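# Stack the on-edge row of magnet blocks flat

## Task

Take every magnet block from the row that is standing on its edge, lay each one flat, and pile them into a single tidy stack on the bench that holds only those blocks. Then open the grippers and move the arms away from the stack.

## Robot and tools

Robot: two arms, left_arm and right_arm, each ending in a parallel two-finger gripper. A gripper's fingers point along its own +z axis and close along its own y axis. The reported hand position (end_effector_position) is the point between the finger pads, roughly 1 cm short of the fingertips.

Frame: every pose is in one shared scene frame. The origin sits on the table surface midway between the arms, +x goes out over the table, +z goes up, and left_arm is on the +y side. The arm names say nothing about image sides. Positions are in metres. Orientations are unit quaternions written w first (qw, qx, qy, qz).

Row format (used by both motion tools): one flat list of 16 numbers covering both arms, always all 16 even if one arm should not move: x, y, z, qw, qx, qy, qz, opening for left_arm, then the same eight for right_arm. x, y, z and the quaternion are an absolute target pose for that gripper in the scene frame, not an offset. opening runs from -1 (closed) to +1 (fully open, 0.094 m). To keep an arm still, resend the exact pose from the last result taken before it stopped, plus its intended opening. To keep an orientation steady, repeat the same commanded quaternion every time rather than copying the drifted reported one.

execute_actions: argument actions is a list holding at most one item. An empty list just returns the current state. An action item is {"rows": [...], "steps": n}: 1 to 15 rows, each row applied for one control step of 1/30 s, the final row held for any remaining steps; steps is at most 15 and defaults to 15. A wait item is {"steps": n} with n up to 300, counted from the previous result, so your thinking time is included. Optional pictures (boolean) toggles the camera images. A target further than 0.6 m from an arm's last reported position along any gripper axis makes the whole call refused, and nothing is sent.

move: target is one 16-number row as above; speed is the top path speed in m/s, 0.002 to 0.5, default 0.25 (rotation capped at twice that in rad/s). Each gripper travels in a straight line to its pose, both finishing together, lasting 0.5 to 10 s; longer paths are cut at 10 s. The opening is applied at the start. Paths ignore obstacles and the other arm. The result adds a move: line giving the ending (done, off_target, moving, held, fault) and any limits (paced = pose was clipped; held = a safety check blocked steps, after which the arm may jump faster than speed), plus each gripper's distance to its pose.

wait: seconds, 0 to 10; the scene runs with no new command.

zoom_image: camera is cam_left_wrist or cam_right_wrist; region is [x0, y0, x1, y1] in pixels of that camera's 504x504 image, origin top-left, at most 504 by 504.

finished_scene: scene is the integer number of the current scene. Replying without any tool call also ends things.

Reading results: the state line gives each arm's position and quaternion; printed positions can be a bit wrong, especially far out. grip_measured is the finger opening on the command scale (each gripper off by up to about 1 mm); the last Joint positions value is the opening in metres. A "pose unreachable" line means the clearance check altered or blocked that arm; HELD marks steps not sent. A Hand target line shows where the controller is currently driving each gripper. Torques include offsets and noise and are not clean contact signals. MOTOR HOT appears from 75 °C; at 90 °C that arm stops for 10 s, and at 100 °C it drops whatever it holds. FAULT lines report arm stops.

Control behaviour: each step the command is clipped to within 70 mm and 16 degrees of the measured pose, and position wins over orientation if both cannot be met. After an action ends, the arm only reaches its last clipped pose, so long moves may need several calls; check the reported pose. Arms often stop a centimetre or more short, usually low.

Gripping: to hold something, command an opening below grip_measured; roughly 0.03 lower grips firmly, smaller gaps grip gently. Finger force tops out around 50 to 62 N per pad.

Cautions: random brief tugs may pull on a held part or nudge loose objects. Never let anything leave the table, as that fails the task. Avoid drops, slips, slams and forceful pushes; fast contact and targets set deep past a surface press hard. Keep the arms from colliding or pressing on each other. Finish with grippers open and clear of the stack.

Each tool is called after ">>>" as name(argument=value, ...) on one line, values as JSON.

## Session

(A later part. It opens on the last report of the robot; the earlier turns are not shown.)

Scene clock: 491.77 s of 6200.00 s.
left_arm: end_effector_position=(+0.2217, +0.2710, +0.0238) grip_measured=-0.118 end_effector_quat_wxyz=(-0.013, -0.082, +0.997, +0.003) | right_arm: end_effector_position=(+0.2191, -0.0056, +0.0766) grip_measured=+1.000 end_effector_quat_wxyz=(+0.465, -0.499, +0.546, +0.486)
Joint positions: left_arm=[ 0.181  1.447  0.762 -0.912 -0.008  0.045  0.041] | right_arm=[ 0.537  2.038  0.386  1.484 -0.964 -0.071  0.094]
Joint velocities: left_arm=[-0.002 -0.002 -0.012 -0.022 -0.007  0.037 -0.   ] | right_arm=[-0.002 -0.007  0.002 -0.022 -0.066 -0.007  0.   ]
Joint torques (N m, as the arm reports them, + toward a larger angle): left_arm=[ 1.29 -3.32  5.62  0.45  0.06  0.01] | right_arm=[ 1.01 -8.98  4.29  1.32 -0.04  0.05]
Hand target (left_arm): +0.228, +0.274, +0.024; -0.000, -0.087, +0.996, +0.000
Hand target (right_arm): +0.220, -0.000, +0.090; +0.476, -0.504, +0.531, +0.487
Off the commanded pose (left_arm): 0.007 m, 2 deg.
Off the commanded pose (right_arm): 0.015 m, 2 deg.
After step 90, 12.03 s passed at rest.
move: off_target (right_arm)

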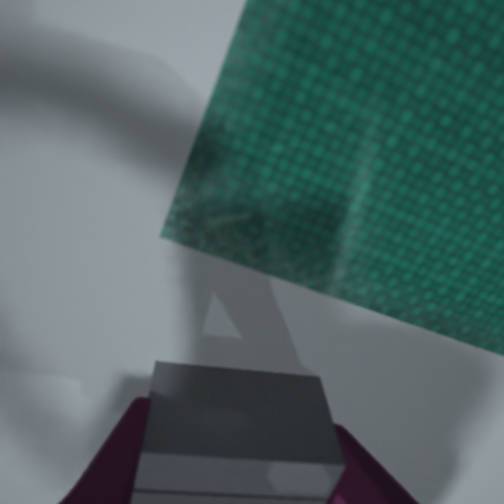

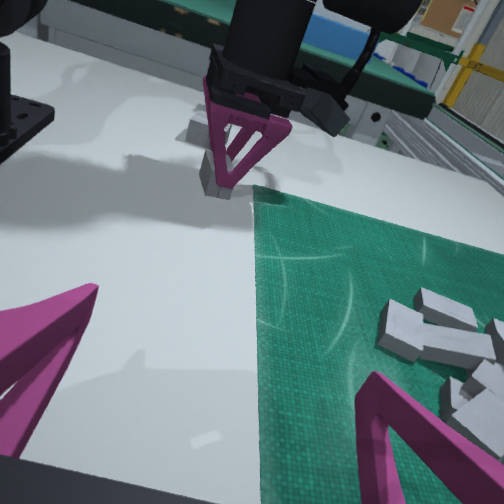

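>>> execute_actions(actions=[{"rows": [[0.228, 0.274, 0.024, 0, -0.0872, 0.9962, 0, 0.3, 0.22, 0.0, 0.09, 0.476, -0.504, 0.531, 0.487, 1]], "steps": 12}], pictures=false)

>>> move(target=[0.226, 0.274, 0.022, -0.2578, -0.0842, 0.9622, -0.0226, 0.3, 0.22, 0.0, 0.09, 0.476, -0.504, 0.531, 0.487, 1], speed=0.15)

>>> zoom_image(camera="cam_right_wrist", region=[170, 60, 370, 230])

Scene clock: 507.50 s of 6200.00 s.
left_arm: end_effector_position=(+0.2223, +0.2711, +0.0237) grip_measured=+0.298 end_effector_quat_wxyz=(-0.012, -0.082, +0.997, +0.003) | right_arm: end_effector_position=(+0.2191, -0.0056, +0.0766) grip_measured=+1.000 end_effector_quat_wxyz=(+0.465, -0.499, +0.546, +0.486)
Joint positions: left_arm=[ 0.181  1.447  0.762 -0.909 -0.008  0.045  0.061] | right_arm=[ 0.537  2.038  0.386  1.484 -0.964 -0.071  0.094]
Joint velocities: left_arm=[-0.002  0.007 -0.002  0.037  0.007 -0.007 -0.   ] | right_arm=[ 0.002 -0.007 -0.002  0.022 -0.022  0.007  0.   ]
Joint torques (N m, as the arm reports them, + toward a larger angle): left_arm=[ 1.22 -3.52  5.74  0.41  0.06  0.  ] | right_arm=[ 0.98 -9.06  4.4   1.32 -0.07  0.05]
Hand target (left_arm): +0.228, +0.274, +0.024; -0.000, -0.087, +0.996, -0.000
Hand target (right_arm): +0.220, -0.000, +0.090; +0.476, -0.504, +0.531, +0.487
Off the commanded pose (left_arm): 0.006 m, 2 deg.
Off the commanded pose (right_arm): 0.015 m, 2 deg.
Steps of this call (steps 1 to 90: nothing new was sent; then 12.33 s passed at rest; steps 91 to 102: all 12 steps of this action). Readings (end_effector_position):
91: left_arm (+0.2221, +0.2710, +0.0237) | right_arm (+0.2191, -0.0056, +0.0766)
92: left_arm (+0.2223, +0.2710, +0.0237) | right_arm (+0.2191, -0.0056, +0.0766)
94: left_arm (+0.2223, +0.2711, +0.0237) | right_arm (+0.2191, -0.0056, +0.0766)
98: left_arm (+0.2223, +0.2711, +0.0237) | right_arm (+0.2191, -0.0056, +0.0766)
102: the state above

Scene clock: 509.90 s of 6200.00 s.
left_arm: end_effector_position=(+0.2221, +0.2717, +0.0172) grip_measured=+0.298 end_effector_quat_wxyz=(-0.259, -0.081, +0.962, -0.027) | right_arm: end_effector_position=(+0.2191, -0.0056, +0.0766) grip_measured=+1.000 end_effector_quat_wxyz=(+0.465, -0.499, +0.546, +0.486)
Joint positions: left_arm=[ 0.181  1.955  1.166 -1.309 -0.012  0.039  0.061] | right_arm=[ 0.537  2.038  0.386  1.484 -0.964 -0.071  0.094]
Joint velocities: left_arm=[-0.007  0.007 -0.007  0.022  0.037 -0.066 -0.001] | right_arm=[-0.007 -0.012  0.007 -0.051  0.007  0.022  0.   ]
Joint torques (N m, as the arm reports them, + toward a larger angle): left_arm=[-0.34 -6.89  6.64 -0.8  -0.12 -0.1 ] | right_arm=[ 0.98 -9.01  4.37  1.3  -0.04  0.05]
Hand target (left_arm): +0.226, +0.274, +0.022; -0.258, -0.081, +0.963, -0.020
Hand target (right_arm): +0.220, -0.000, +0.090; +0.476, -0.504, +0.531, +0.487
Off the commanded pose (left_arm): 0.007 m, 1 deg.
Off the commanded pose (right_arm): 0.015 m, 2 deg.
move: off_target (right_arm)

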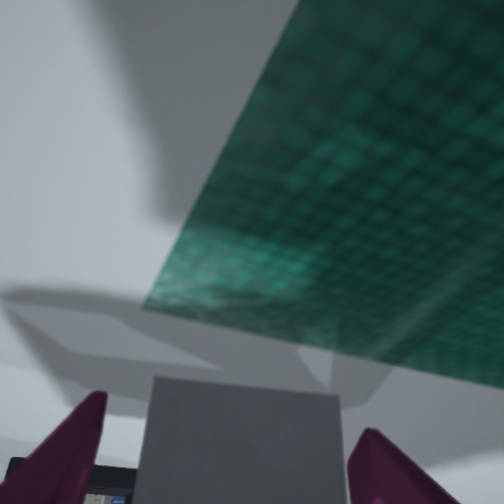

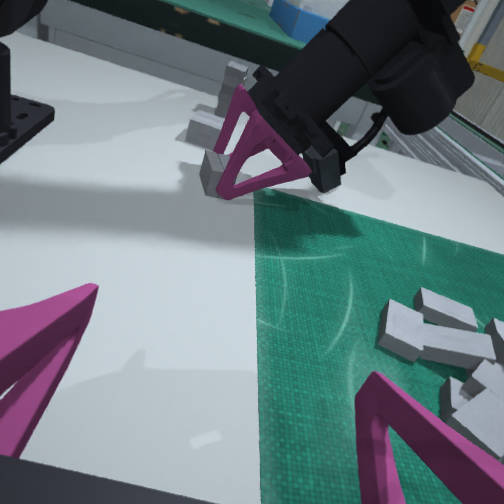

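Region (170, 60, 370, 230) of cam_right_wrist's 504x504 image, scaled by 2.520, with more detail than that image has; it fills the top 428 rows of this view, and the rest is white.

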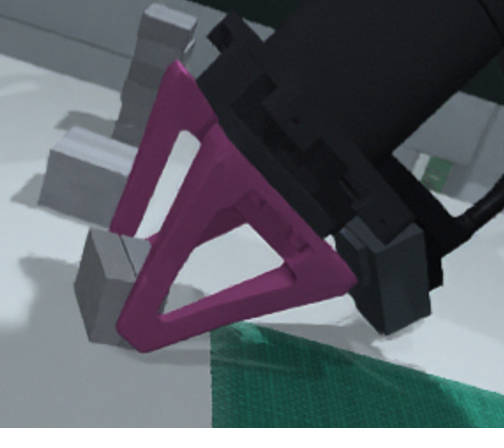

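>>> move(target=[0.220, 0.273, 0.022, -0.2578, -0.0842, 0.9622, -0.0226, 0.3, 0.22, 0.0, 0.09, 0.476, -0.504, 0.531, 0.487, 1], speed=0.03)

>>> zoom_image(camera="cam_right_wrist", region=[180, 120, 300, 220])

Scene clock: 519.90 s of 6200.00 s.
left_arm: end_effector_position=(+0.2218, +0.2716, +0.0174) grip_measured=+0.298 end_effector_quat_wxyz=(-0.260, -0.081, +0.962, -0.027) | right_arm: end_effector_position=(+0.2191, -0.0056, +0.0766) grip_measured=+1.000 end_effector_quat_wxyz=(+0.465, -0.499, +0.546, +0.486)
Joint positions: left_arm=[ 0.181  1.955  1.166 -1.31  -0.012  0.039  0.061] | right_arm=[ 0.537  2.038  0.386  1.484 -0.964 -0.071  0.094]
Joint velocities: left_arm=[-0.002 -0.017  0.007 -0.022  0.007 -0.051  0.   ] | right_arm=[ 0.007  0.002  0.007  0.066 -0.037 -0.007  0.   ]
Joint torques (N m, as the arm reports them, + toward a larger angle): left_arm=[ 0.08 -8.4   4.08 -0.74 -0.08 -0.09] | right_arm=[ 1.   -9.01  4.36  1.3  -0.06  0.06]
Hand target (left_arm): +0.220, +0.273, +0.022; -0.258, -0.084, +0.962, -0.023
Hand target (right_arm): +0.220, -0.000, +0.090; +0.476, -0.504, +0.531, +0.487
Off the commanded pose (left_arm): 0.005 m, 1 deg.
Off the commanded pose (right_arm): 0.015 m, 2 deg.
After step 90, 6.13 s passed at rest.
move: off_target (right_arm)

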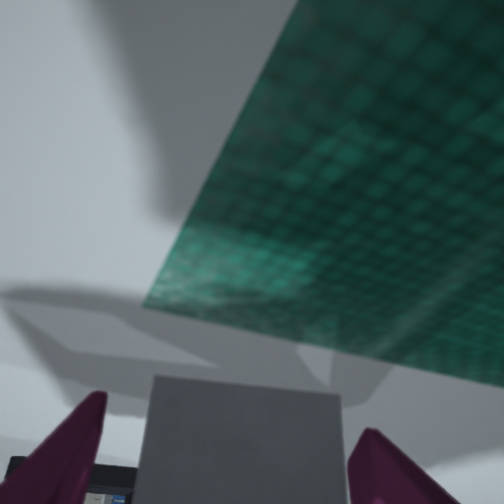

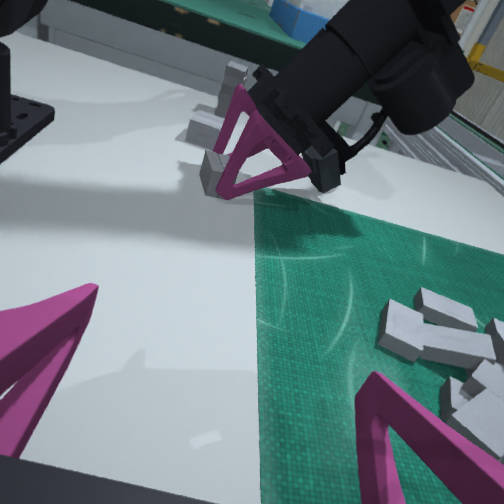

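Region (180, 120, 300, 220) of cam_right_wrist's 504x504 image, scaled by 4.200, with more detail than that image has.

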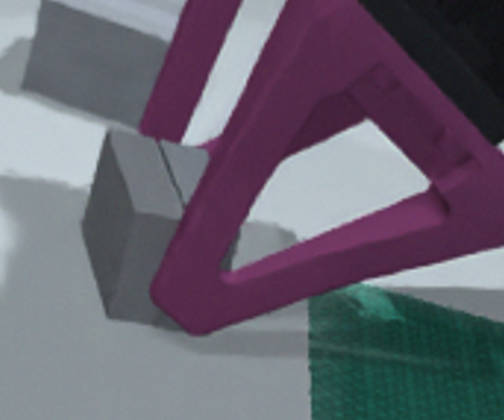

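>>> execute_actions(actions=[{"rows": [[0.220, 0.273, 0.022, -0.2578, -0.0842, 0.9622, -0.0226, 0.1, 0.22, 0.0, 0.09, 0.476, -0.504, 0.531, 0.487, 1],[0.220, 0.273, 0.022, -0.2578, -0.0842, 0.9622, -0.0226, 0.0, 0.22, 0.0, 0.09, 0.476, -0.504, 0.531, 0.487, 1],[0.220, 0.273, 0.022, -0.2578, -0.0842, 0.9622, -0.0226, -0.08, 0.22, 0.0, 0.09, 0.476, -0.504, 0.531, 0.487, 1],[0.220, 0.273, 0.022, -0.2578, -0.0842, 0.9622, -0.0226, -0.16, 0.22, 0.0, 0.09, 0.476, -0.504, 0.531, 0.487, 1]], "steps": 14}])

Scene clock: 531.63 s of 6200.00 s.
left_arm: end_effector_position=(+0.2218, +0.2717, +0.0174) grip_measured=-0.115 end_effector_quat_wxyz=(-0.260, -0.081, +0.962, -0.026) | right_arm: end_effector_position=(+0.2191, -0.0056, +0.0766) grip_measured=+1.000 end_effector_quat_wxyz=(+0.465, -0.499, +0.546, +0.486)
Joint positions: left_arm=[ 0.181  1.955  1.166 -1.31  -0.012  0.038  0.042] | right_arm=[ 0.537  2.038  0.386  1.484 -0.964 -0.071  0.094]
Joint velocities: left_arm=[-0.002 -0.012  0.002 -0.066  0.007  0.051 -0.003] | right_arm=[-0.022 -0.012 -0.002 -0.022 -0.022  0.007  0.   ]
Joint torques (N m, as the arm reports them, + toward a larger angle): left_arm=[ 0.21 -8.38  3.96 -0.69 -0.08 -0.07] | right_arm=[ 0.98 -9.1   4.38  1.32 -0.06  0.05]
Hand target (left_arm): +0.220, +0.273, +0.022; -0.258, -0.084, +0.962, -0.023
Hand target (right_arm): +0.220, -0.000, +0.090; +0.476, -0.504, +0.531, +0.487
Off the commanded pose (left_arm): 0.005 m, 1 deg.
Off the commanded pose (right_arm): 0.015 m, 2 deg.
Steps of this call (steps 1 to 90: nothing new was sent; then 8.27 s passed at rest; steps 91 to 104: all 14 steps of this action). Readings (end_effector_position):
91: left_arm (+0.2218, +0.2716, +0.0174) | right_arm (+0.2191, -0.0056, +0.0766)
92: left_arm (+0.2218, +0.2716, +0.0174) | right_arm (+0.2191, -0.0056, +0.0766)
94: left_arm (+0.2218, +0.2717, +0.0174) | right_arm (+0.2191, -0.0056, +0.0766)
98: left_arm (+0.2218, +0.2717, +0.0174) | right_arm (+0.2191, -0.0056, +0.0766)
104: the state above

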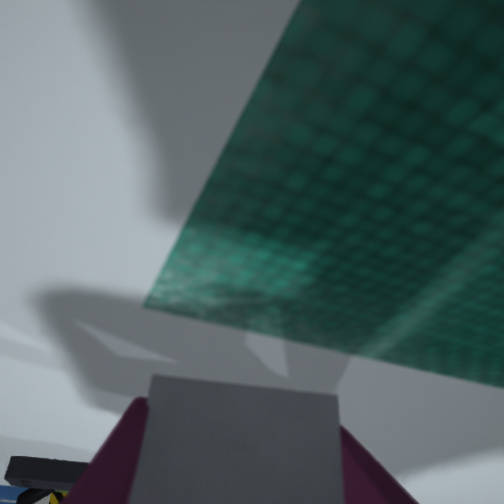

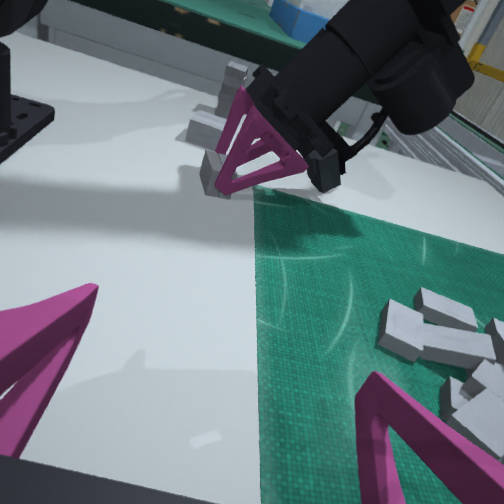

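>>> move(target=[0.222, 0.273, 0.10, -0.2578, -0.0842, 0.9622, -0.0226, -0.16, 0.22, 0.0, 0.09, 0.476, -0.504, 0.531, 0.487, 1], speed=0.15)

>>> move(target=[0.395, 0.4135, 0.08, 0.4882, -0.1874, 0.8455, 0.1082, -0.16, 0.22, 0.0, 0.09, 0.476, -0.504, 0.531, 0.487, 1], speed=0.2)

>>> zoom_image(camera="cam_right_wrist", region=[200, 0, 504, 250])

Scene clock: 540.63 s of 6200.00 s.
left_arm: end_effector_position=(+0.2228, +0.2719, +0.0853) grip_measured=-0.115 end_effector_quat_wxyz=(-0.246, -0.082, +0.966, -0.025) | right_arm: end_effector_position=(+0.2191, -0.0056, +0.0766) grip_measured=+1.000 end_effector_quat_wxyz=(+0.464, -0.499, +0.546, +0.486)
Joint positions: left_arm=[ 0.181  1.827  1.303 -1.546 -0.012  0.038  0.042] | right_arm=[ 0.537  2.038  0.386  1.484 -0.964 -0.071  0.094]
Joint velocities: left_arm=[ 0.012  0.002  0.012  0.037 -0.051  0.007 -0.   ] | right_arm=[-0.007 -0.002 -0.012 -0.051 -0.022 -0.051  0.   ]
Joint torques (N m, as the arm reports them, + toward a larger angle): left_arm=[ 0.   -9.01  6.93 -0.95 -0.07 -0.08] | right_arm=[ 1.   -9.05  4.33  1.33 -0.05  0.05]
Hand target (left_arm): +0.221, +0.273, +0.099; -0.239, -0.085, +0.967, -0.020
Hand target (right_arm): +0.220, -0.000, +0.090; +0.476, -0.504, +0.531, +0.487
Off the commanded pose (left_arm): 0.015 m, 1 deg.
Off the commanded pose (right_arm): 0.015 m, 2 deg.
joint sent to its limit (left arm) — the command would take joint 4 (wrist pitch) past its lower limit, so that joint was sent only as far as its limit.
After step 90, 4.93 s passed at rest.
move: off_target (left_arm, right_arm)

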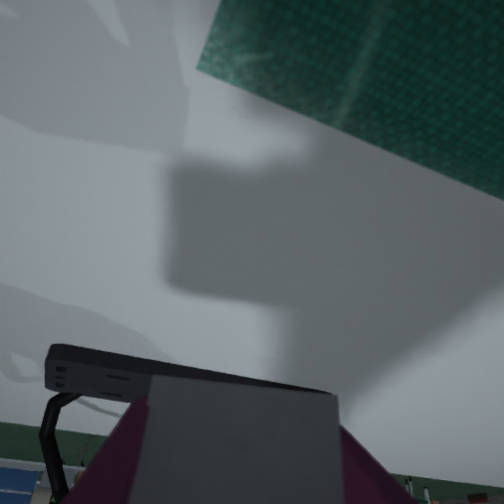

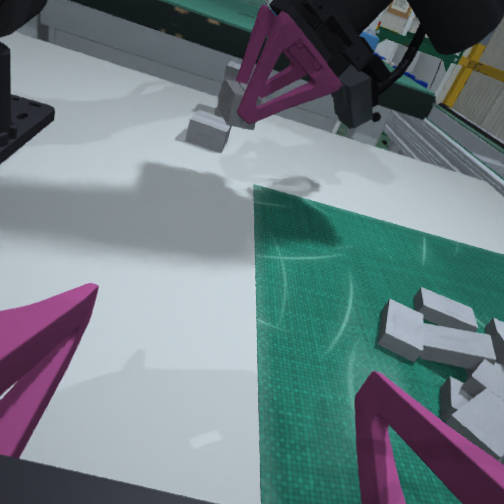

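Scene clock: 545.27 s of 6200.00 s.
left_arm: end_effector_position=(+0.3853, +0.4062, +0.0579) grip_measured=-0.116 end_effector_quat_wxyz=(+0.452, -0.199, +0.864, +0.096) | right_arm: end_effector_position=(+0.2191, -0.0056, +0.0766) grip_measured=+1.000 end_effector_quat_wxyz=(+0.464, -0.499, +0.546, +0.486)
Joint positions: left_arm=[0.439 1.612 0.567 0.434 0.028 0.002 0.042] | right_arm=[ 0.537  2.038  0.386  1.484 -0.964 -0.071  0.094]
Joint velocities: left_arm=[ 0.012 -0.012 -0.017 -0.007  0.007  0.051 -0.001] | right_arm=[-0.017  0.012  0.012 -0.007  0.051 -0.022  0.   ]
Joint torques (N m, as the arm reports them, + toward a larger angle): left_arm=[ 0.89 -5.47  6.28  2.15  0.1  -0.08] | right_arm=[ 0.94 -9.03  4.4   1.33 -0.06  0.05]
Hand target (left_arm): +0.395, +0.414, +0.077; +0.487, -0.198, +0.845, +0.101
Hand target (right_arm): +0.220, -0.000, +0.090; +0.476, -0.504, +0.531, +0.487
Off the commanded pose (left_arm): 0.025 m, 5 deg.
Off the commanded pose (right_arm): 0.015 m, 2 deg.
move: off_target (left_arm, right_arm)

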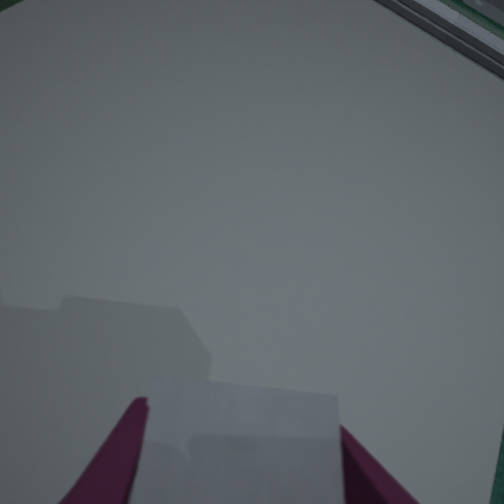

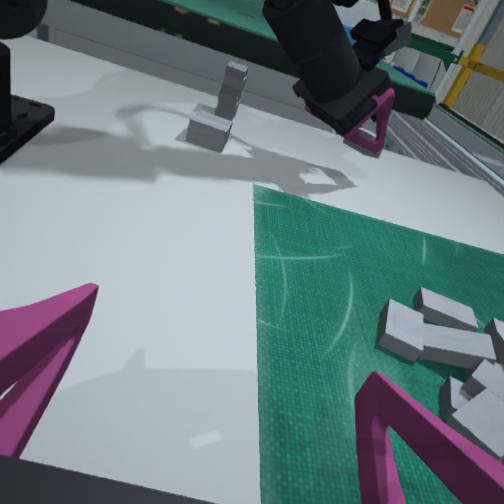

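Region (200, 0, 504, 250) of cam_right_wrist's 504x504 image, scaled by 1.658, with more detail than that image has; it fills the top 414 rows of this view, and the rest is white.

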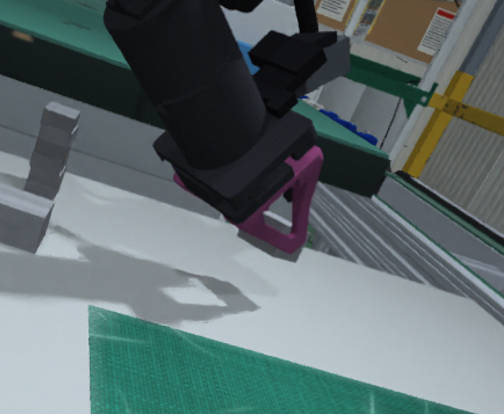

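>>> move(target=[0.395, 0.4135, 0.045, 0.5246, -0.1825, 0.8234, 0.1163, -0.16, 0.22, 0.0, 0.09, 0.476, -0.504, 0.531, 0.487, 1], speed=0.08)

Scene clock: 555.27 s of 6200.00 s.
left_arm: end_effector_position=(+0.3876, +0.4073, +0.0263) grip_measured=-0.116 end_effector_quat_wxyz=(+0.492, -0.190, +0.843, +0.107) | right_arm: end_effector_position=(+0.2191, -0.0056, +0.0766) grip_measured=+1.000 end_effector_quat_wxyz=(+0.464, -0.499, +0.546, +0.486)
Joint positions: left_arm=[0.439 1.814 0.464 0.834 0.029 0.009 0.042] | right_arm=[ 0.537  2.038  0.386  1.484 -0.964 -0.071  0.094]
Joint velocities: left_arm=[-0.002  0.017  0.007  0.007 -0.022  0.037 -0.   ] | right_arm=[-0.017 -0.027  0.007  0.037 -0.037  0.007  0.   ]
Joint torques (N m, as the arm reports them, + toward a larger angle): left_arm=[ 0.83 -5.91  4.57  2.2   0.09  0.04] | right_arm=[ 0.97 -9.    4.4   1.34 -0.06  0.05]
Hand target (left_arm): +0.395, +0.414, +0.044; +0.524, -0.183, +0.824, +0.115
Hand target (right_arm): +0.220, -0.000, +0.090; +0.476, -0.504, +0.531, +0.487
Off the commanded pose (left_arm): 0.021 m, 5 deg.
Off the commanded pose (right_arm): 0.015 m, 2 deg.
After step 90, 5.33 s passed at rest.
move: off_target (left_arm, right_arm)

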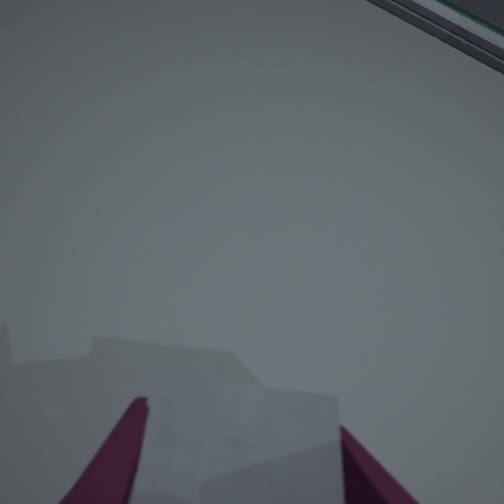

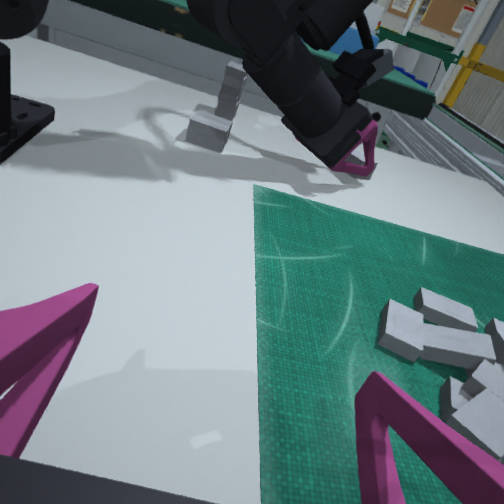

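>>> move(target=[0.395, 0.4135, 0.034, 0.5246, -0.1825, 0.8234, 0.1163, -0.16, 0.22, 0.0, 0.09, 0.476, -0.504, 0.531, 0.487, 1], speed=0.02)

>>> zoom_image(camera="cam_right_wrist", region=[260, 60, 440, 210])

Scene clock: 562.83 s of 6200.00 s.
left_arm: end_effector_position=(+0.3902, +0.4085, +0.0196) grip_measured=-0.116 end_effector_quat_wxyz=(+0.497, -0.188, +0.840, +0.108) | right_arm: end_effector_position=(+0.2191, -0.0056, +0.0766) grip_measured=+1.000 end_effector_quat_wxyz=(+0.464, -0.499, +0.546, +0.486)
Joint positions: left_arm=[0.439 1.867 0.464 0.9   0.029 0.01  0.042] | right_arm=[ 0.537  2.038  0.386  1.484 -0.964 -0.071  0.094]
Joint velocities: left_arm=[ 0.002 -0.027 -0.012  0.022  0.022  0.022  0.001] | right_arm=[-0.002 -0.022  0.002 -0.007  0.007 -0.051  0.   ]
Joint torques (N m, as the arm reports them, + toward a larger angle): left_arm=[ 0.74 -6.08  3.69  2.2   0.09  0.02] | right_arm=[ 0.99 -9.09  4.36  1.32 -0.04  0.07]
Hand target (left_arm): +0.395, +0.413, +0.034; +0.524, -0.183, +0.824, +0.116
Hand target (right_arm): +0.220, -0.000, +0.090; +0.476, -0.504, +0.531, +0.487
Off the commanded pose (left_arm): 0.016 m, 4 deg.
Off the commanded pose (right_arm): 0.015 m, 2 deg.
After step 90, 2.40 s passed at rest.
move: off_target (left_arm, right_arm)

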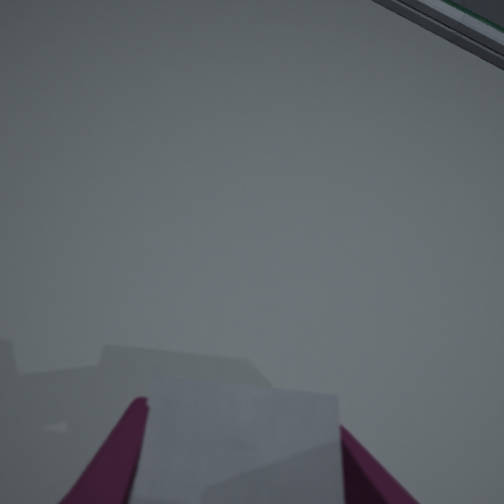

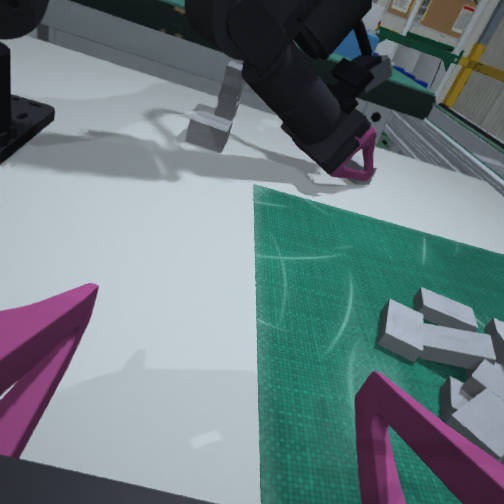

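Region (260, 60, 440, 210) of cam_right_wrist's 504x504 image, scaled by 2.800, with more detail than that image has.

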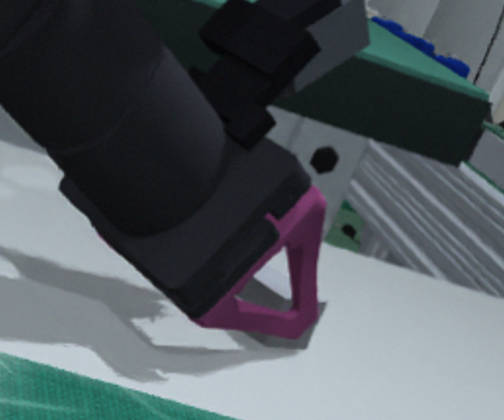

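>>> move(target=[0.395, 0.4135, 0.028, 0.5246, -0.1825, 0.8234, 0.1163, -0.16, 0.22, 0.0, 0.09, 0.476, -0.504, 0.531, 0.487, 1], speed=0.01)

>>> zoom_image(camera="cam_right_wrist", region=[290, 120, 410, 210])

Scene clock: 571.17 s of 6200.00 s.
left_arm: end_effector_position=(+0.3931, +0.4100, +0.0192) grip_measured=-0.116 end_effector_quat_wxyz=(+0.506, -0.186, +0.835, +0.111) | right_arm: end_effector_position=(+0.2191, -0.0056, +0.0766) grip_measured=+1.000 end_effector_quat_wxyz=(+0.464, -0.499, +0.546, +0.486)
Joint positions: left_arm=[0.439 1.897 0.464 0.952 0.029 0.012 0.042] | right_arm=[ 0.537  2.038  0.386  1.484 -0.964 -0.071  0.094]
Joint velocities: left_arm=[-0.012 -0.002 -0.002 -0.066 -0.037 -0.007 -0.001] | right_arm=[ 0.002 -0.007 -0.007 -0.007  0.007  0.037  0.   ]
Joint torques (N m, as the arm reports them, + toward a larger angle): left_arm=[ 0.69 -5.93  3.3   2.06  0.09  0.02] | right_arm=[ 0.96 -9.02  4.4   1.32 -0.06  0.06]
Hand target (left_arm): +0.395, +0.414, +0.028; +0.524, -0.183, +0.824, +0.116
Hand target (right_arm): +0.220, -0.000, +0.090; +0.476, -0.504, +0.531, +0.487
Off the commanded pose (left_arm): 0.010 m, 3 deg.
Off the commanded pose (right_arm): 0.015 m, 2 deg.
After step 90, 1.77 s passed at rest.
move: off_target (left_arm, right_arm)

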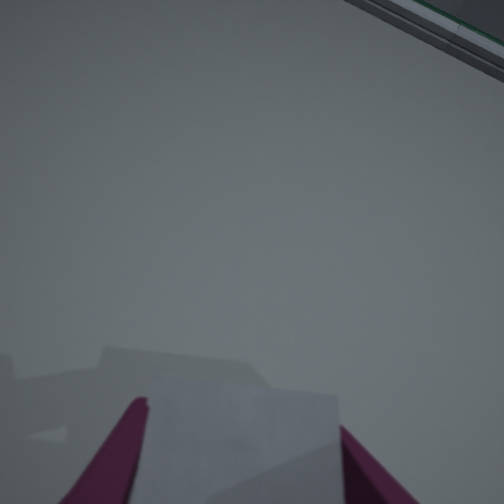

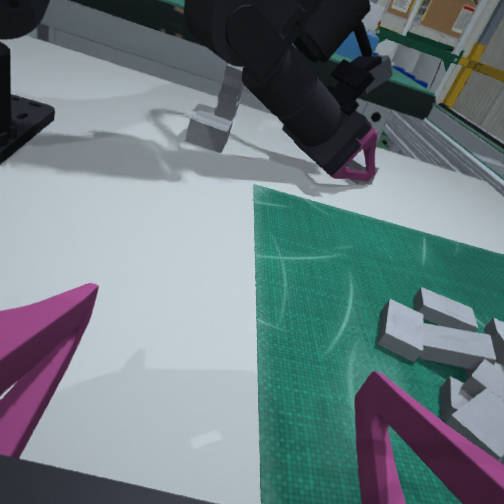

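Region (290, 120, 410, 210) of cam_right_wrist's 504x504 image, scaled by 4.200, with more detail than that image has; it fills the top 378 rows of this view, and the rest is white.

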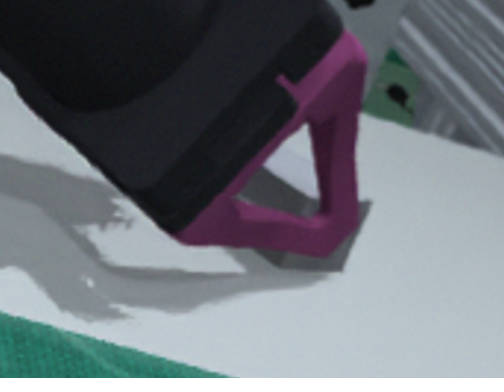

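>>> execute_actions(actions=[{"rows": [[0.395, 0.4135, 0.030, 0.5246, -0.1825, 0.8234, 0.1163, -0.10, 0.22, 0.0, 0.09, 0.476, -0.504, 0.531, 0.487, 1],[0.395, 0.4135, 0.030, 0.5246, -0.1825, 0.8234, 0.1163, -0.08, 0.22, 0.0, 0.09, 0.476, -0.504, 0.531, 0.487, 1],[0.395, 0.4135, 0.030, 0.5246, -0.1825, 0.8234, 0.1163, -0.05, 0.22, 0.0, 0.09, 0.476, -0.504, 0.531, 0.487, 1],[0.395, 0.4135, 0.030, 0.5246, -0.1825, 0.8234, 0.1163, 0.0, 0.22, 0.0, 0.09, 0.476, -0.504, 0.531, 0.487, 1],[0.395, 0.4135, 0.030, 0.5246, -0.1825, 0.8234, 0.1163, 0.3, 0.22, 0.0, 0.09, 0.476, -0.504, 0.531, 0.487, 1]], "steps": 12}], pictures=false)

>>> move(target=[0.33, 0.383, 0.10, 0.4882, -0.1874, 0.8455, 0.1082, 0.3, 0.22, 0.0, 0.09, 0.476, -0.504, 0.531, 0.487, 1], speed=0.15)

Scene clock: 582.10 s of 6200.00 s.
left_arm: end_effector_position=(+0.3938, +0.4104, +0.0209) grip_measured=+0.297 end_effector_quat_wxyz=(+0.510, -0.186, +0.833, +0.112) | right_arm: end_effector_position=(+0.2191, -0.0056, +0.0766) grip_measured=+1.000 end_effector_quat_wxyz=(+0.464, -0.499, +0.546, +0.486)
Joint positions: left_arm=[0.439 1.897 0.464 0.96  0.029 0.012 0.061] | right_arm=[ 0.537  2.038  0.386  1.484 -0.964 -0.071  0.094]
Joint velocities: left_arm=[ 0.002 -0.022 -0.002 -0.037 -0.022 -0.037  0.   ] | right_arm=[ 0.007 -0.012  0.002  0.022  0.037 -0.022  0.   ]
Joint torques (N m, as the arm reports them, + toward a larger angle): left_arm=[ 0.67 -6.73  3.38  1.87  0.08  0.03] | right_arm=[ 1.02 -8.99  4.32  1.3  -0.06  0.06]
Hand target (left_arm): +0.395, +0.414, +0.030; +0.524, -0.183, +0.824, +0.116
Hand target (right_arm): +0.220, -0.000, +0.090; +0.476, -0.504, +0.531, +0.487
Off the commanded pose (left_arm): 0.010 m, 2 deg.
Off the commanded pose (right_arm): 0.015 m, 2 deg.
Steps of this call (steps 1 to 90: nothing new was sent; then 7.53 s passed at rest; steps 91 to 102: all 12 steps of this action). Readings (end_effector_position):
91: left_arm (+0.3931, +0.4100, +0.0192) | right_arm (+0.2191, -0.0056, +0.0766)
92: left_arm (+0.3931, +0.4100, +0.0192) | right_arm (+0.2191, -0.0056, +0.0766)
94: left_arm (+0.3932, +0.4101, +0.0197) | right_arm (+0.2191, -0.0056, +0.0766)
98: left_arm (+0.3937, +0.4103, +0.0207) | right_arm (+0.2191, -0.0056, +0.0766)
102: the state above

Scene clock: 583.80 s of 6200.00 s.
left_arm: end_effector_position=(+0.3244, +0.3773, +0.0855) grip_measured=+0.298 end_effector_quat_wxyz=(+0.469, -0.191, +0.856, +0.103) | right_arm: end_effector_position=(+0.2191, -0.0056, +0.0766) grip_measured=+1.000 end_effector_quat_wxyz=(+0.464, -0.499, +0.546, +0.486)
Joint positions: left_arm=[0.448 1.211 0.352 0.29  0.035 0.019 0.061] | right_arm=[ 0.537  2.038  0.386  1.484 -0.964 -0.071  0.094]
Joint velocities: left_arm=[-0.017  0.012 -0.002 -0.037 -0.051  0.022  0.001] | right_arm=[-0.017 -0.002  0.002 -0.022  0.007  0.037  0.   ]
Joint torques (N m, as the arm reports them, + toward a larger angle): left_arm=[ 1.01 -4.07  8.38  1.51  0.1   0.08] | right_arm=[ 1.04 -9.08  4.38  1.33 -0.04  0.03]
Hand target (left_arm): +0.329, +0.383, +0.102; +0.488, -0.187, +0.846, +0.109
Hand target (right_arm): +0.220, -0.000, +0.090; +0.476, -0.504, +0.531, +0.487
Off the commanded pose (left_arm): 0.017 m, 3 deg.
Off the commanded pose (right_arm): 0.015 m, 2 deg.
move: off_target (left_arm, right_arm)

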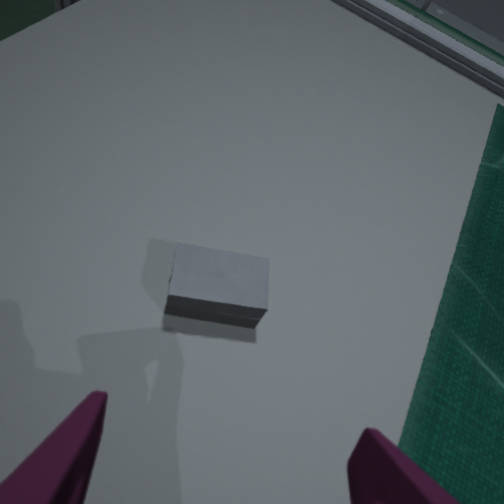

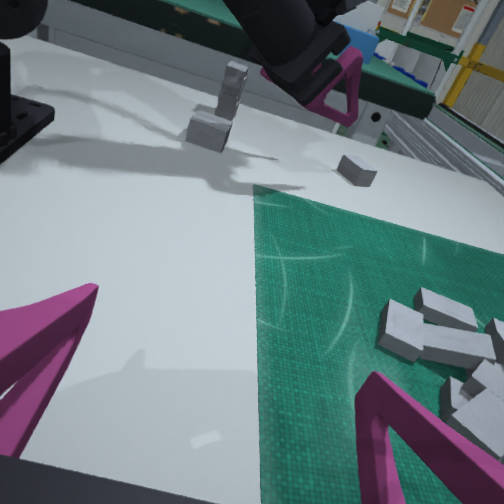

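>>> zoom_image(camera="cam_left_wrist", region=[140, 220, 300, 360])

>>> zoom_image(camera="cam_right_wrist", region=[310, 130, 410, 210])

Region (140, 220, 300, 360) of cam_left_wrist's 504x504 image, scaled by 3.150, with more detail than that image has; it fills the top 441 rows of this view, and the rest is white.

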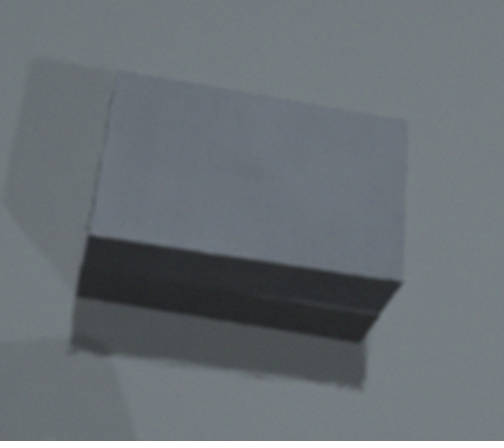

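Region (310, 130, 410, 210) of cam_right_wrist's 504x504 image, scaled by 5.040, with more detail than that image has; it fills the top 403 rows of this view, and the rest is white.

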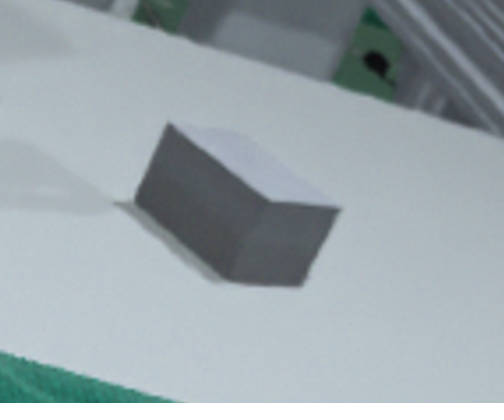

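>>> move(target=[0.198, 0.396, 0.10, 0, 0.1045, 0.9945, 0, 0.6, 0.22, 0.0, 0.09, 0.476, -0.504, 0.531, 0.487, 1], speed=0.25)

Scene clock: 599.67 s of 6200.00 s.
left_arm: end_effector_position=(+0.1945, +0.3891, +0.0957) grip_measured=+0.598 end_effector_quat_wxyz=(-0.005, +0.108, +0.994, -0.001) | right_arm: end_effector_position=(+0.2191, -0.0056, +0.0766) grip_measured=+1.000 end_effector_quat_wxyz=(+0.464, -0.499, +0.546, +0.486)
Joint positions: left_arm=[ 0.712  1.471  1.083 -1.192 -0.006  0.957  0.075] | right_arm=[ 0.537  2.038  0.386  1.484 -0.964 -0.071  0.094]
Joint velocities: left_arm=[-0.007 -0.012  0.002 -0.022  0.007  0.007 -0.001] | right_arm=[-0.007  0.002 -0.002  0.007 -0.066  0.007  0.   ]
Joint torques (N m, as the arm reports them, + toward a larger angle): left_arm=[ 0.76 -3.86  8.53  0.13 -0.03  0.06] | right_arm=[ 0.99 -9.05  4.35  1.32 -0.05  0.06]
Hand target (left_arm): +0.196, +0.395, +0.102; -0.004, +0.107, +0.994, +0.004
Hand target (right_arm): +0.220, -0.000, +0.090; +0.476, -0.504, +0.531, +0.487
Off the commanded pose (left_arm): 0.009 m, 1 deg.
Off the commanded pose (right_arm): 0.015 m, 2 deg.
After step 90, 9.93 s passed at rest.
move: off_target (right_arm)

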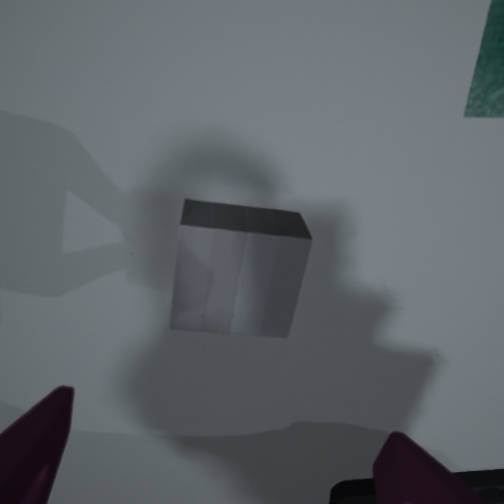

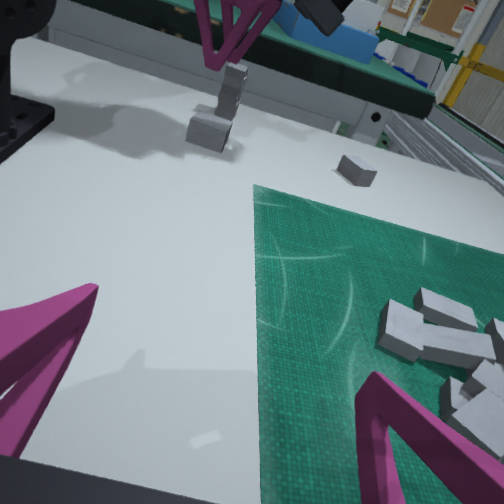

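>>> move(target=[0.206, 0.394, 0.021, 0, 0.1045, 0.9945, 0, 0.6, 0.22, 0.0, 0.09, 0.476, -0.504, 0.531, 0.487, 1], speed=0.1)

>>> zoom_image(camera="cam_right_wrist", region=[150, 30, 330, 180])

Scene clock: 608.63 s of 6200.00 s.
left_arm: end_effector_position=(+0.2002, +0.3946, +0.0218) grip_measured=+0.598 end_effector_quat_wxyz=(-0.008, +0.101, +0.995, -0.003) | right_arm: end_effector_position=(+0.2191, -0.0056, +0.0766) grip_measured=+1.000 end_effector_quat_wxyz=(+0.464, -0.499, +0.546, +0.486)
Joint positions: left_arm=[ 0.712  1.596  0.895 -0.884 -0.007  0.944  0.075] | right_arm=[ 0.537  2.038  0.386  1.484 -0.964 -0.071  0.094]
Joint velocities: left_arm=[ 0.002  0.012 -0.002 -0.007 -0.007  0.007 -0.   ] | right_arm=[-0.007  0.012 -0.002 -0.051  0.095  0.095  0.   ]
Joint torques (N m, as the arm reports them, + toward a larger angle): left_arm=[-1.16 -4.59  5.28  0.41  0.08 -0.07] | right_arm=[ 0.99 -9.04  4.43  1.31 -0.06  0.04]
Hand target (left_arm): +0.206, +0.394, +0.021; +0.000, +0.104, +0.995, +0.000
Hand target (right_arm): +0.220, -0.000, +0.090; +0.476, -0.504, +0.531, +0.487
Off the commanded pose (left_arm): 0.006 m, 1 deg.
Off the commanded pose (right_arm): 0.015 m, 2 deg.
After step 90, 4.63 s passed at rest.
move: off_target (right_arm)

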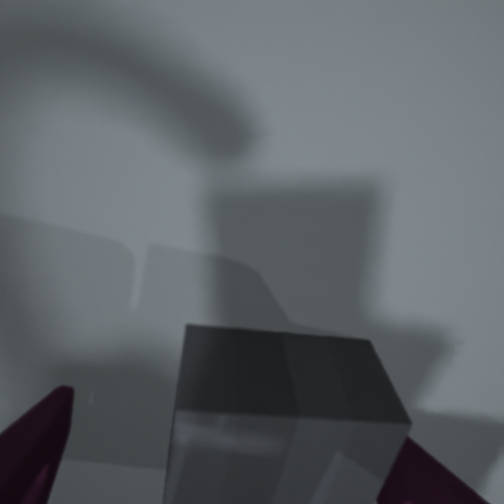

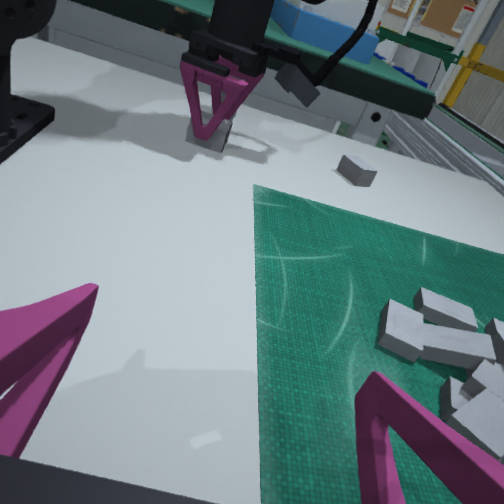

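Region (150, 30, 330, 180) of cam_right_wrist's 504x504 image, scaled by 2.800, with more detail than that image has.

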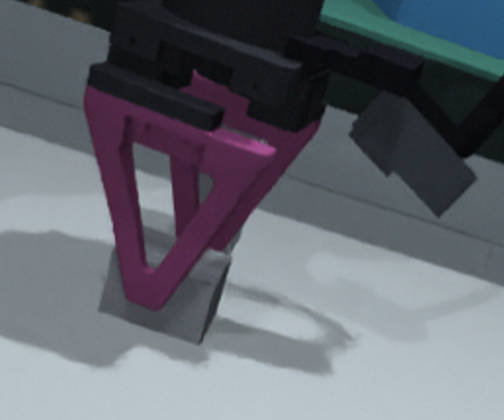

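>>> execute_actions(actions=[{"rows": [[0.206, 0.394, 0.021, 0, 0.1045, 0.9945, 0, 0.4, 0.22, 0.0, 0.09, 0.476, -0.504, 0.531, 0.487, 1],[0.206, 0.394, 0.021, 0, 0.1045, 0.9945, 0, 0.3, 0.22, 0.0, 0.09, 0.476, -0.504, 0.531, 0.487, 1],[0.206, 0.394, 0.021, 0, 0.1045, 0.9945, 0, 0.2, 0.22, 0.0, 0.09, 0.476, -0.504, 0.531, 0.487, 1],[0.206, 0.394, 0.021, 0, 0.1045, 0.9945, 0, 0.1, 0.22, 0.0, 0.09, 0.476, -0.504, 0.531, 0.487, 1],[0.206, 0.394, 0.021, 0, 0.1045, 0.9945, 0, 0.0, 0.22, 0.0, 0.09, 0.476, -0.504, 0.531, 0.487, 1],[0.206, 0.394, 0.021, 0, 0.1045, 0.9945, 0, -0.08, 0.22, 0.0, 0.09, 0.476, -0.504, 0.531, 0.487, 1],[0.206, 0.394, 0.021, 0, 0.1045, 0.9945, 0, -0.16, 0.22, 0.0, 0.09, 0.476, -0.504, 0.531, 0.487, 1]], "steps": 15}])

Scene clock: 619.77 s of 6200.00 s.
left_arm: end_effector_position=(+0.2004, +0.3941, +0.0218) grip_measured=-0.058 end_effector_quat_wxyz=(-0.007, +0.101, +0.995, -0.004) | right_arm: end_effector_position=(+0.2191, -0.0056, +0.0766) grip_measured=+1.000 end_effector_quat_wxyz=(+0.464, -0.499, +0.546, +0.486)
Joint positions: left_arm=[ 0.712  1.596  0.895 -0.885 -0.004  0.943  0.044] | right_arm=[ 0.537  2.038  0.386  1.484 -0.964 -0.071  0.094]
Joint velocities: left_arm=[-0.002 -0.002 -0.017 -0.007 -0.022 -0.022  0.001] | right_arm=[-0.017 -0.007 -0.007  0.022 -0.022 -0.022  0.   ]
Joint torques (N m, as the arm reports them, + toward a larger angle): left_arm=[-1.08 -4.76  5.33  0.4   0.04 -0.07] | right_arm=[ 1.01 -9.04  4.33  1.31 -0.07  0.06]
Hand target (left_arm): +0.206, +0.394, +0.021; +0.000, +0.104, +0.995, -0.000
Hand target (right_arm): +0.220, -0.000, +0.090; +0.476, -0.504, +0.531, +0.487
Off the commanded pose (left_arm): 0.006 m, 1 deg.
Off the commanded pose (right_arm): 0.015 m, 2 deg.
Steps of this call (steps 1 to 90: nothing new was sent; then 7.63 s passed at rest; steps 91 to 105: all 15 steps of this action). Readings (end_effector_position):
91: left_arm (+0.2004, +0.3948, +0.0218) | right_arm (+0.2191, -0.0056, +0.0766)
92: left_arm (+0.2004, +0.3948, +0.0218) | right_arm (+0.2191, -0.0056, +0.0766)
94: left_arm (+0.2001, +0.3941, +0.0218) | right_arm (+0.2191, -0.0056, +0.0766)
98: left_arm (+0.2004, +0.3941, +0.0218) | right_arm (+0.2191, -0.0056, +0.0766)
105: the state above

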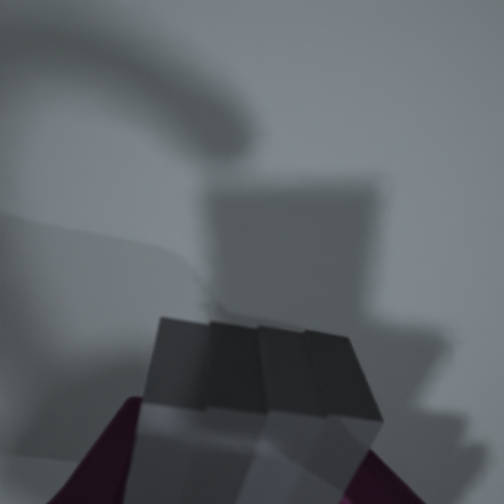

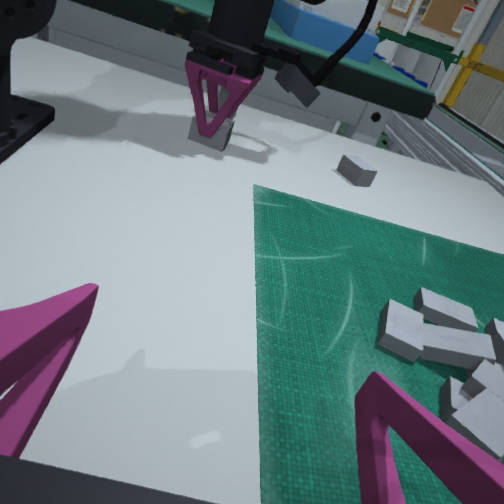

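>>> execute_actions(actions=[{"rows": [[0.206, 0.394, 0.021, 0, 0.1045, 0.9945, 0, -0.13, 0.22, 0.0, 0.09, 0.476, -0.504, 0.531, 0.487, 1]], "steps": 8}])

>>> zoom_image(camera="cam_left_wrist", region=[100, 290, 420, 504])

Scene clock: 625.30 s of 6200.00 s.
left_arm: end_effector_position=(+0.2004, +0.3941, +0.0218) grip_measured=-0.058 end_effector_quat_wxyz=(-0.007, +0.101, +0.995, -0.004) | right_arm: end_effector_position=(+0.2191, -0.0056, +0.0766) grip_measured=+1.000 end_effector_quat_wxyz=(+0.464, -0.499, +0.546, +0.486)
Joint positions: left_arm=[ 0.712  1.596  0.895 -0.885 -0.004  0.943  0.044] | right_arm=[ 0.537  2.038  0.386  1.484 -0.964 -0.071  0.094]
Joint velocities: left_arm=[-0.002  0.017  0.007  0.007 -0.022 -0.022 -0.001] | right_arm=[ 0.002  0.002  0.007  0.037 -0.022 -0.022  0.   ]
Joint torques (N m, as the arm reports them, + toward a larger angle): left_arm=[-1.11 -4.7   5.29  0.4   0.03 -0.07] | right_arm=[ 1.02 -8.99  4.42  1.34 -0.07  0.05]
Hand target (left_arm): +0.206, +0.394, +0.021; +0.000, +0.104, +0.995, -0.000
Hand target (right_arm): +0.220, -0.000, +0.090; +0.476, -0.504, +0.531, +0.487
Off the commanded pose (left_arm): 0.006 m, 1 deg.
Off the commanded pose (right_arm): 0.015 m, 2 deg.
Steps of this call (steps 1 to 90: nothing new was sent; then 2.27 s passed at rest; steps 91 to 98: all 8 steps of this action). Readings (end_effector_position):
91: left_arm (+0.2004, +0.3941, +0.0218) | right_arm (+0.2191, -0.0056, +0.0766)
92: left_arm (+0.2004, +0.3941, +0.0218) | right_arm (+0.2191, -0.0056, +0.0766)
94: left_arm (+0.2004, +0.3941, +0.0218) | right_arm (+0.2191, -0.0056, +0.0766)
98: the state above

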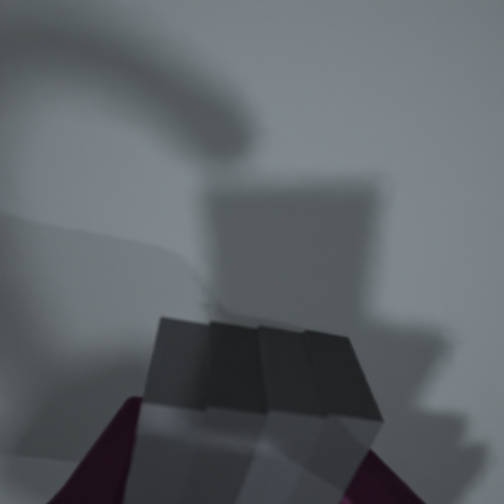

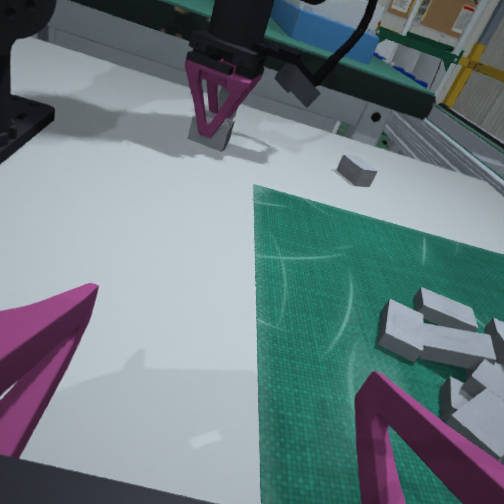

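Region (100, 290, 420, 504) of cam_left_wrist's 504x504 image, scaled by 1.575, with more detail than that image has; it fills the top 337 rows of this view, and the rest is white.

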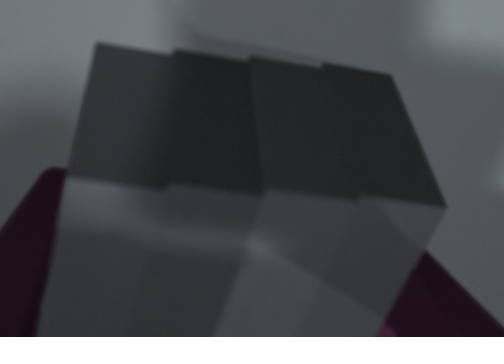

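>>> execute_actions(actions=[])

Scene clock: 638.17 s of 6200.00 s.
left_arm: end_effector_position=(+0.2004, +0.3941, +0.0218) grip_measured=-0.058 end_effector_quat_wxyz=(-0.007, +0.101, +0.995, -0.004) | right_arm: end_effector_position=(+0.2191, -0.0056, +0.0766) grip_measured=+1.000 end_effector_quat_wxyz=(+0.464, -0.499, +0.546, +0.486)
Joint positions: left_arm=[ 0.712  1.596  0.895 -0.885 -0.004  0.943  0.044] | right_arm=[ 0.537  2.038  0.386  1.484 -0.964 -0.071  0.094]
Joint velocities: left_arm=[-0.002 -0.007  0.007 -0.007  0.007  0.007 -0.001] | right_arm=[-0.002 -0.007  0.017 -0.007 -0.007  0.007  0.   ]
Joint torques (N m, as the arm reports them, + toward a larger angle): left_arm=[-1.2  -4.76  5.3   0.4   0.03 -0.09] | right_arm=[ 1.04 -8.99  4.32  1.3  -0.03  0.04]
Hand target (left_arm): +0.206, +0.394, +0.021; +0.000, +0.104, +0.995, -0.000
Hand target (right_arm): +0.220, -0.000, +0.090; +0.476, -0.504, +0.531, +0.487
Off the commanded pose (left_arm): 0.006 m, 1 deg.
Off the commanded pose (right_arm): 0.015 m, 2 deg.
Steps of this call (steps 1 to 90: nothing new was sent; then 9.87 s passed at rest). Readings (end_effector_position):
1: left_arm (+0.2004, +0.3941, +0.0218) | right_arm (+0.2191, -0.0056, +0.0766)
2: left_arm (+0.2004, +0.3941, +0.0218) | right_arm (+0.2191, -0.0056, +0.0766)
4: left_arm (+0.2004, +0.3941, +0.0218) | right_arm (+0.2191, -0.0056, +0.0766)
8: left_arm (+0.2004, +0.3941, +0.0218) | right_arm (+0.2191, -0.0056, +0.0766)
90: the state above

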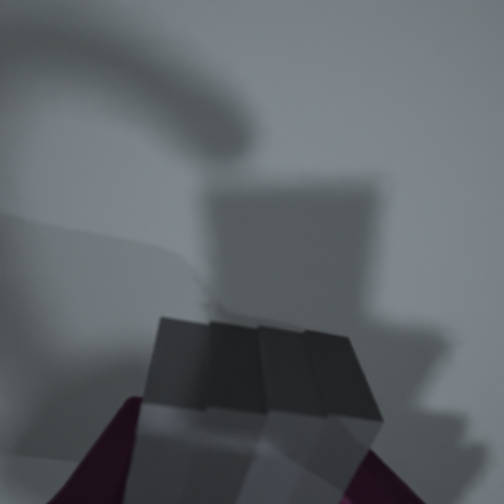

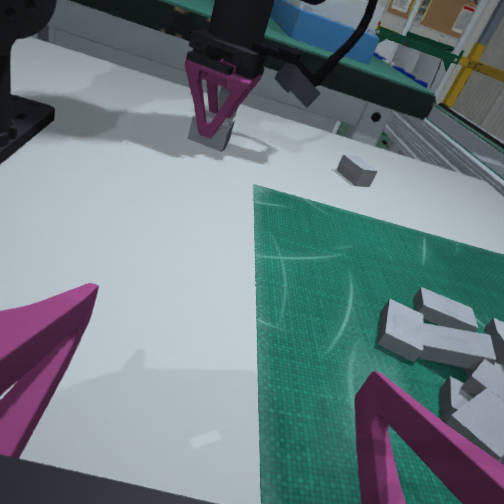

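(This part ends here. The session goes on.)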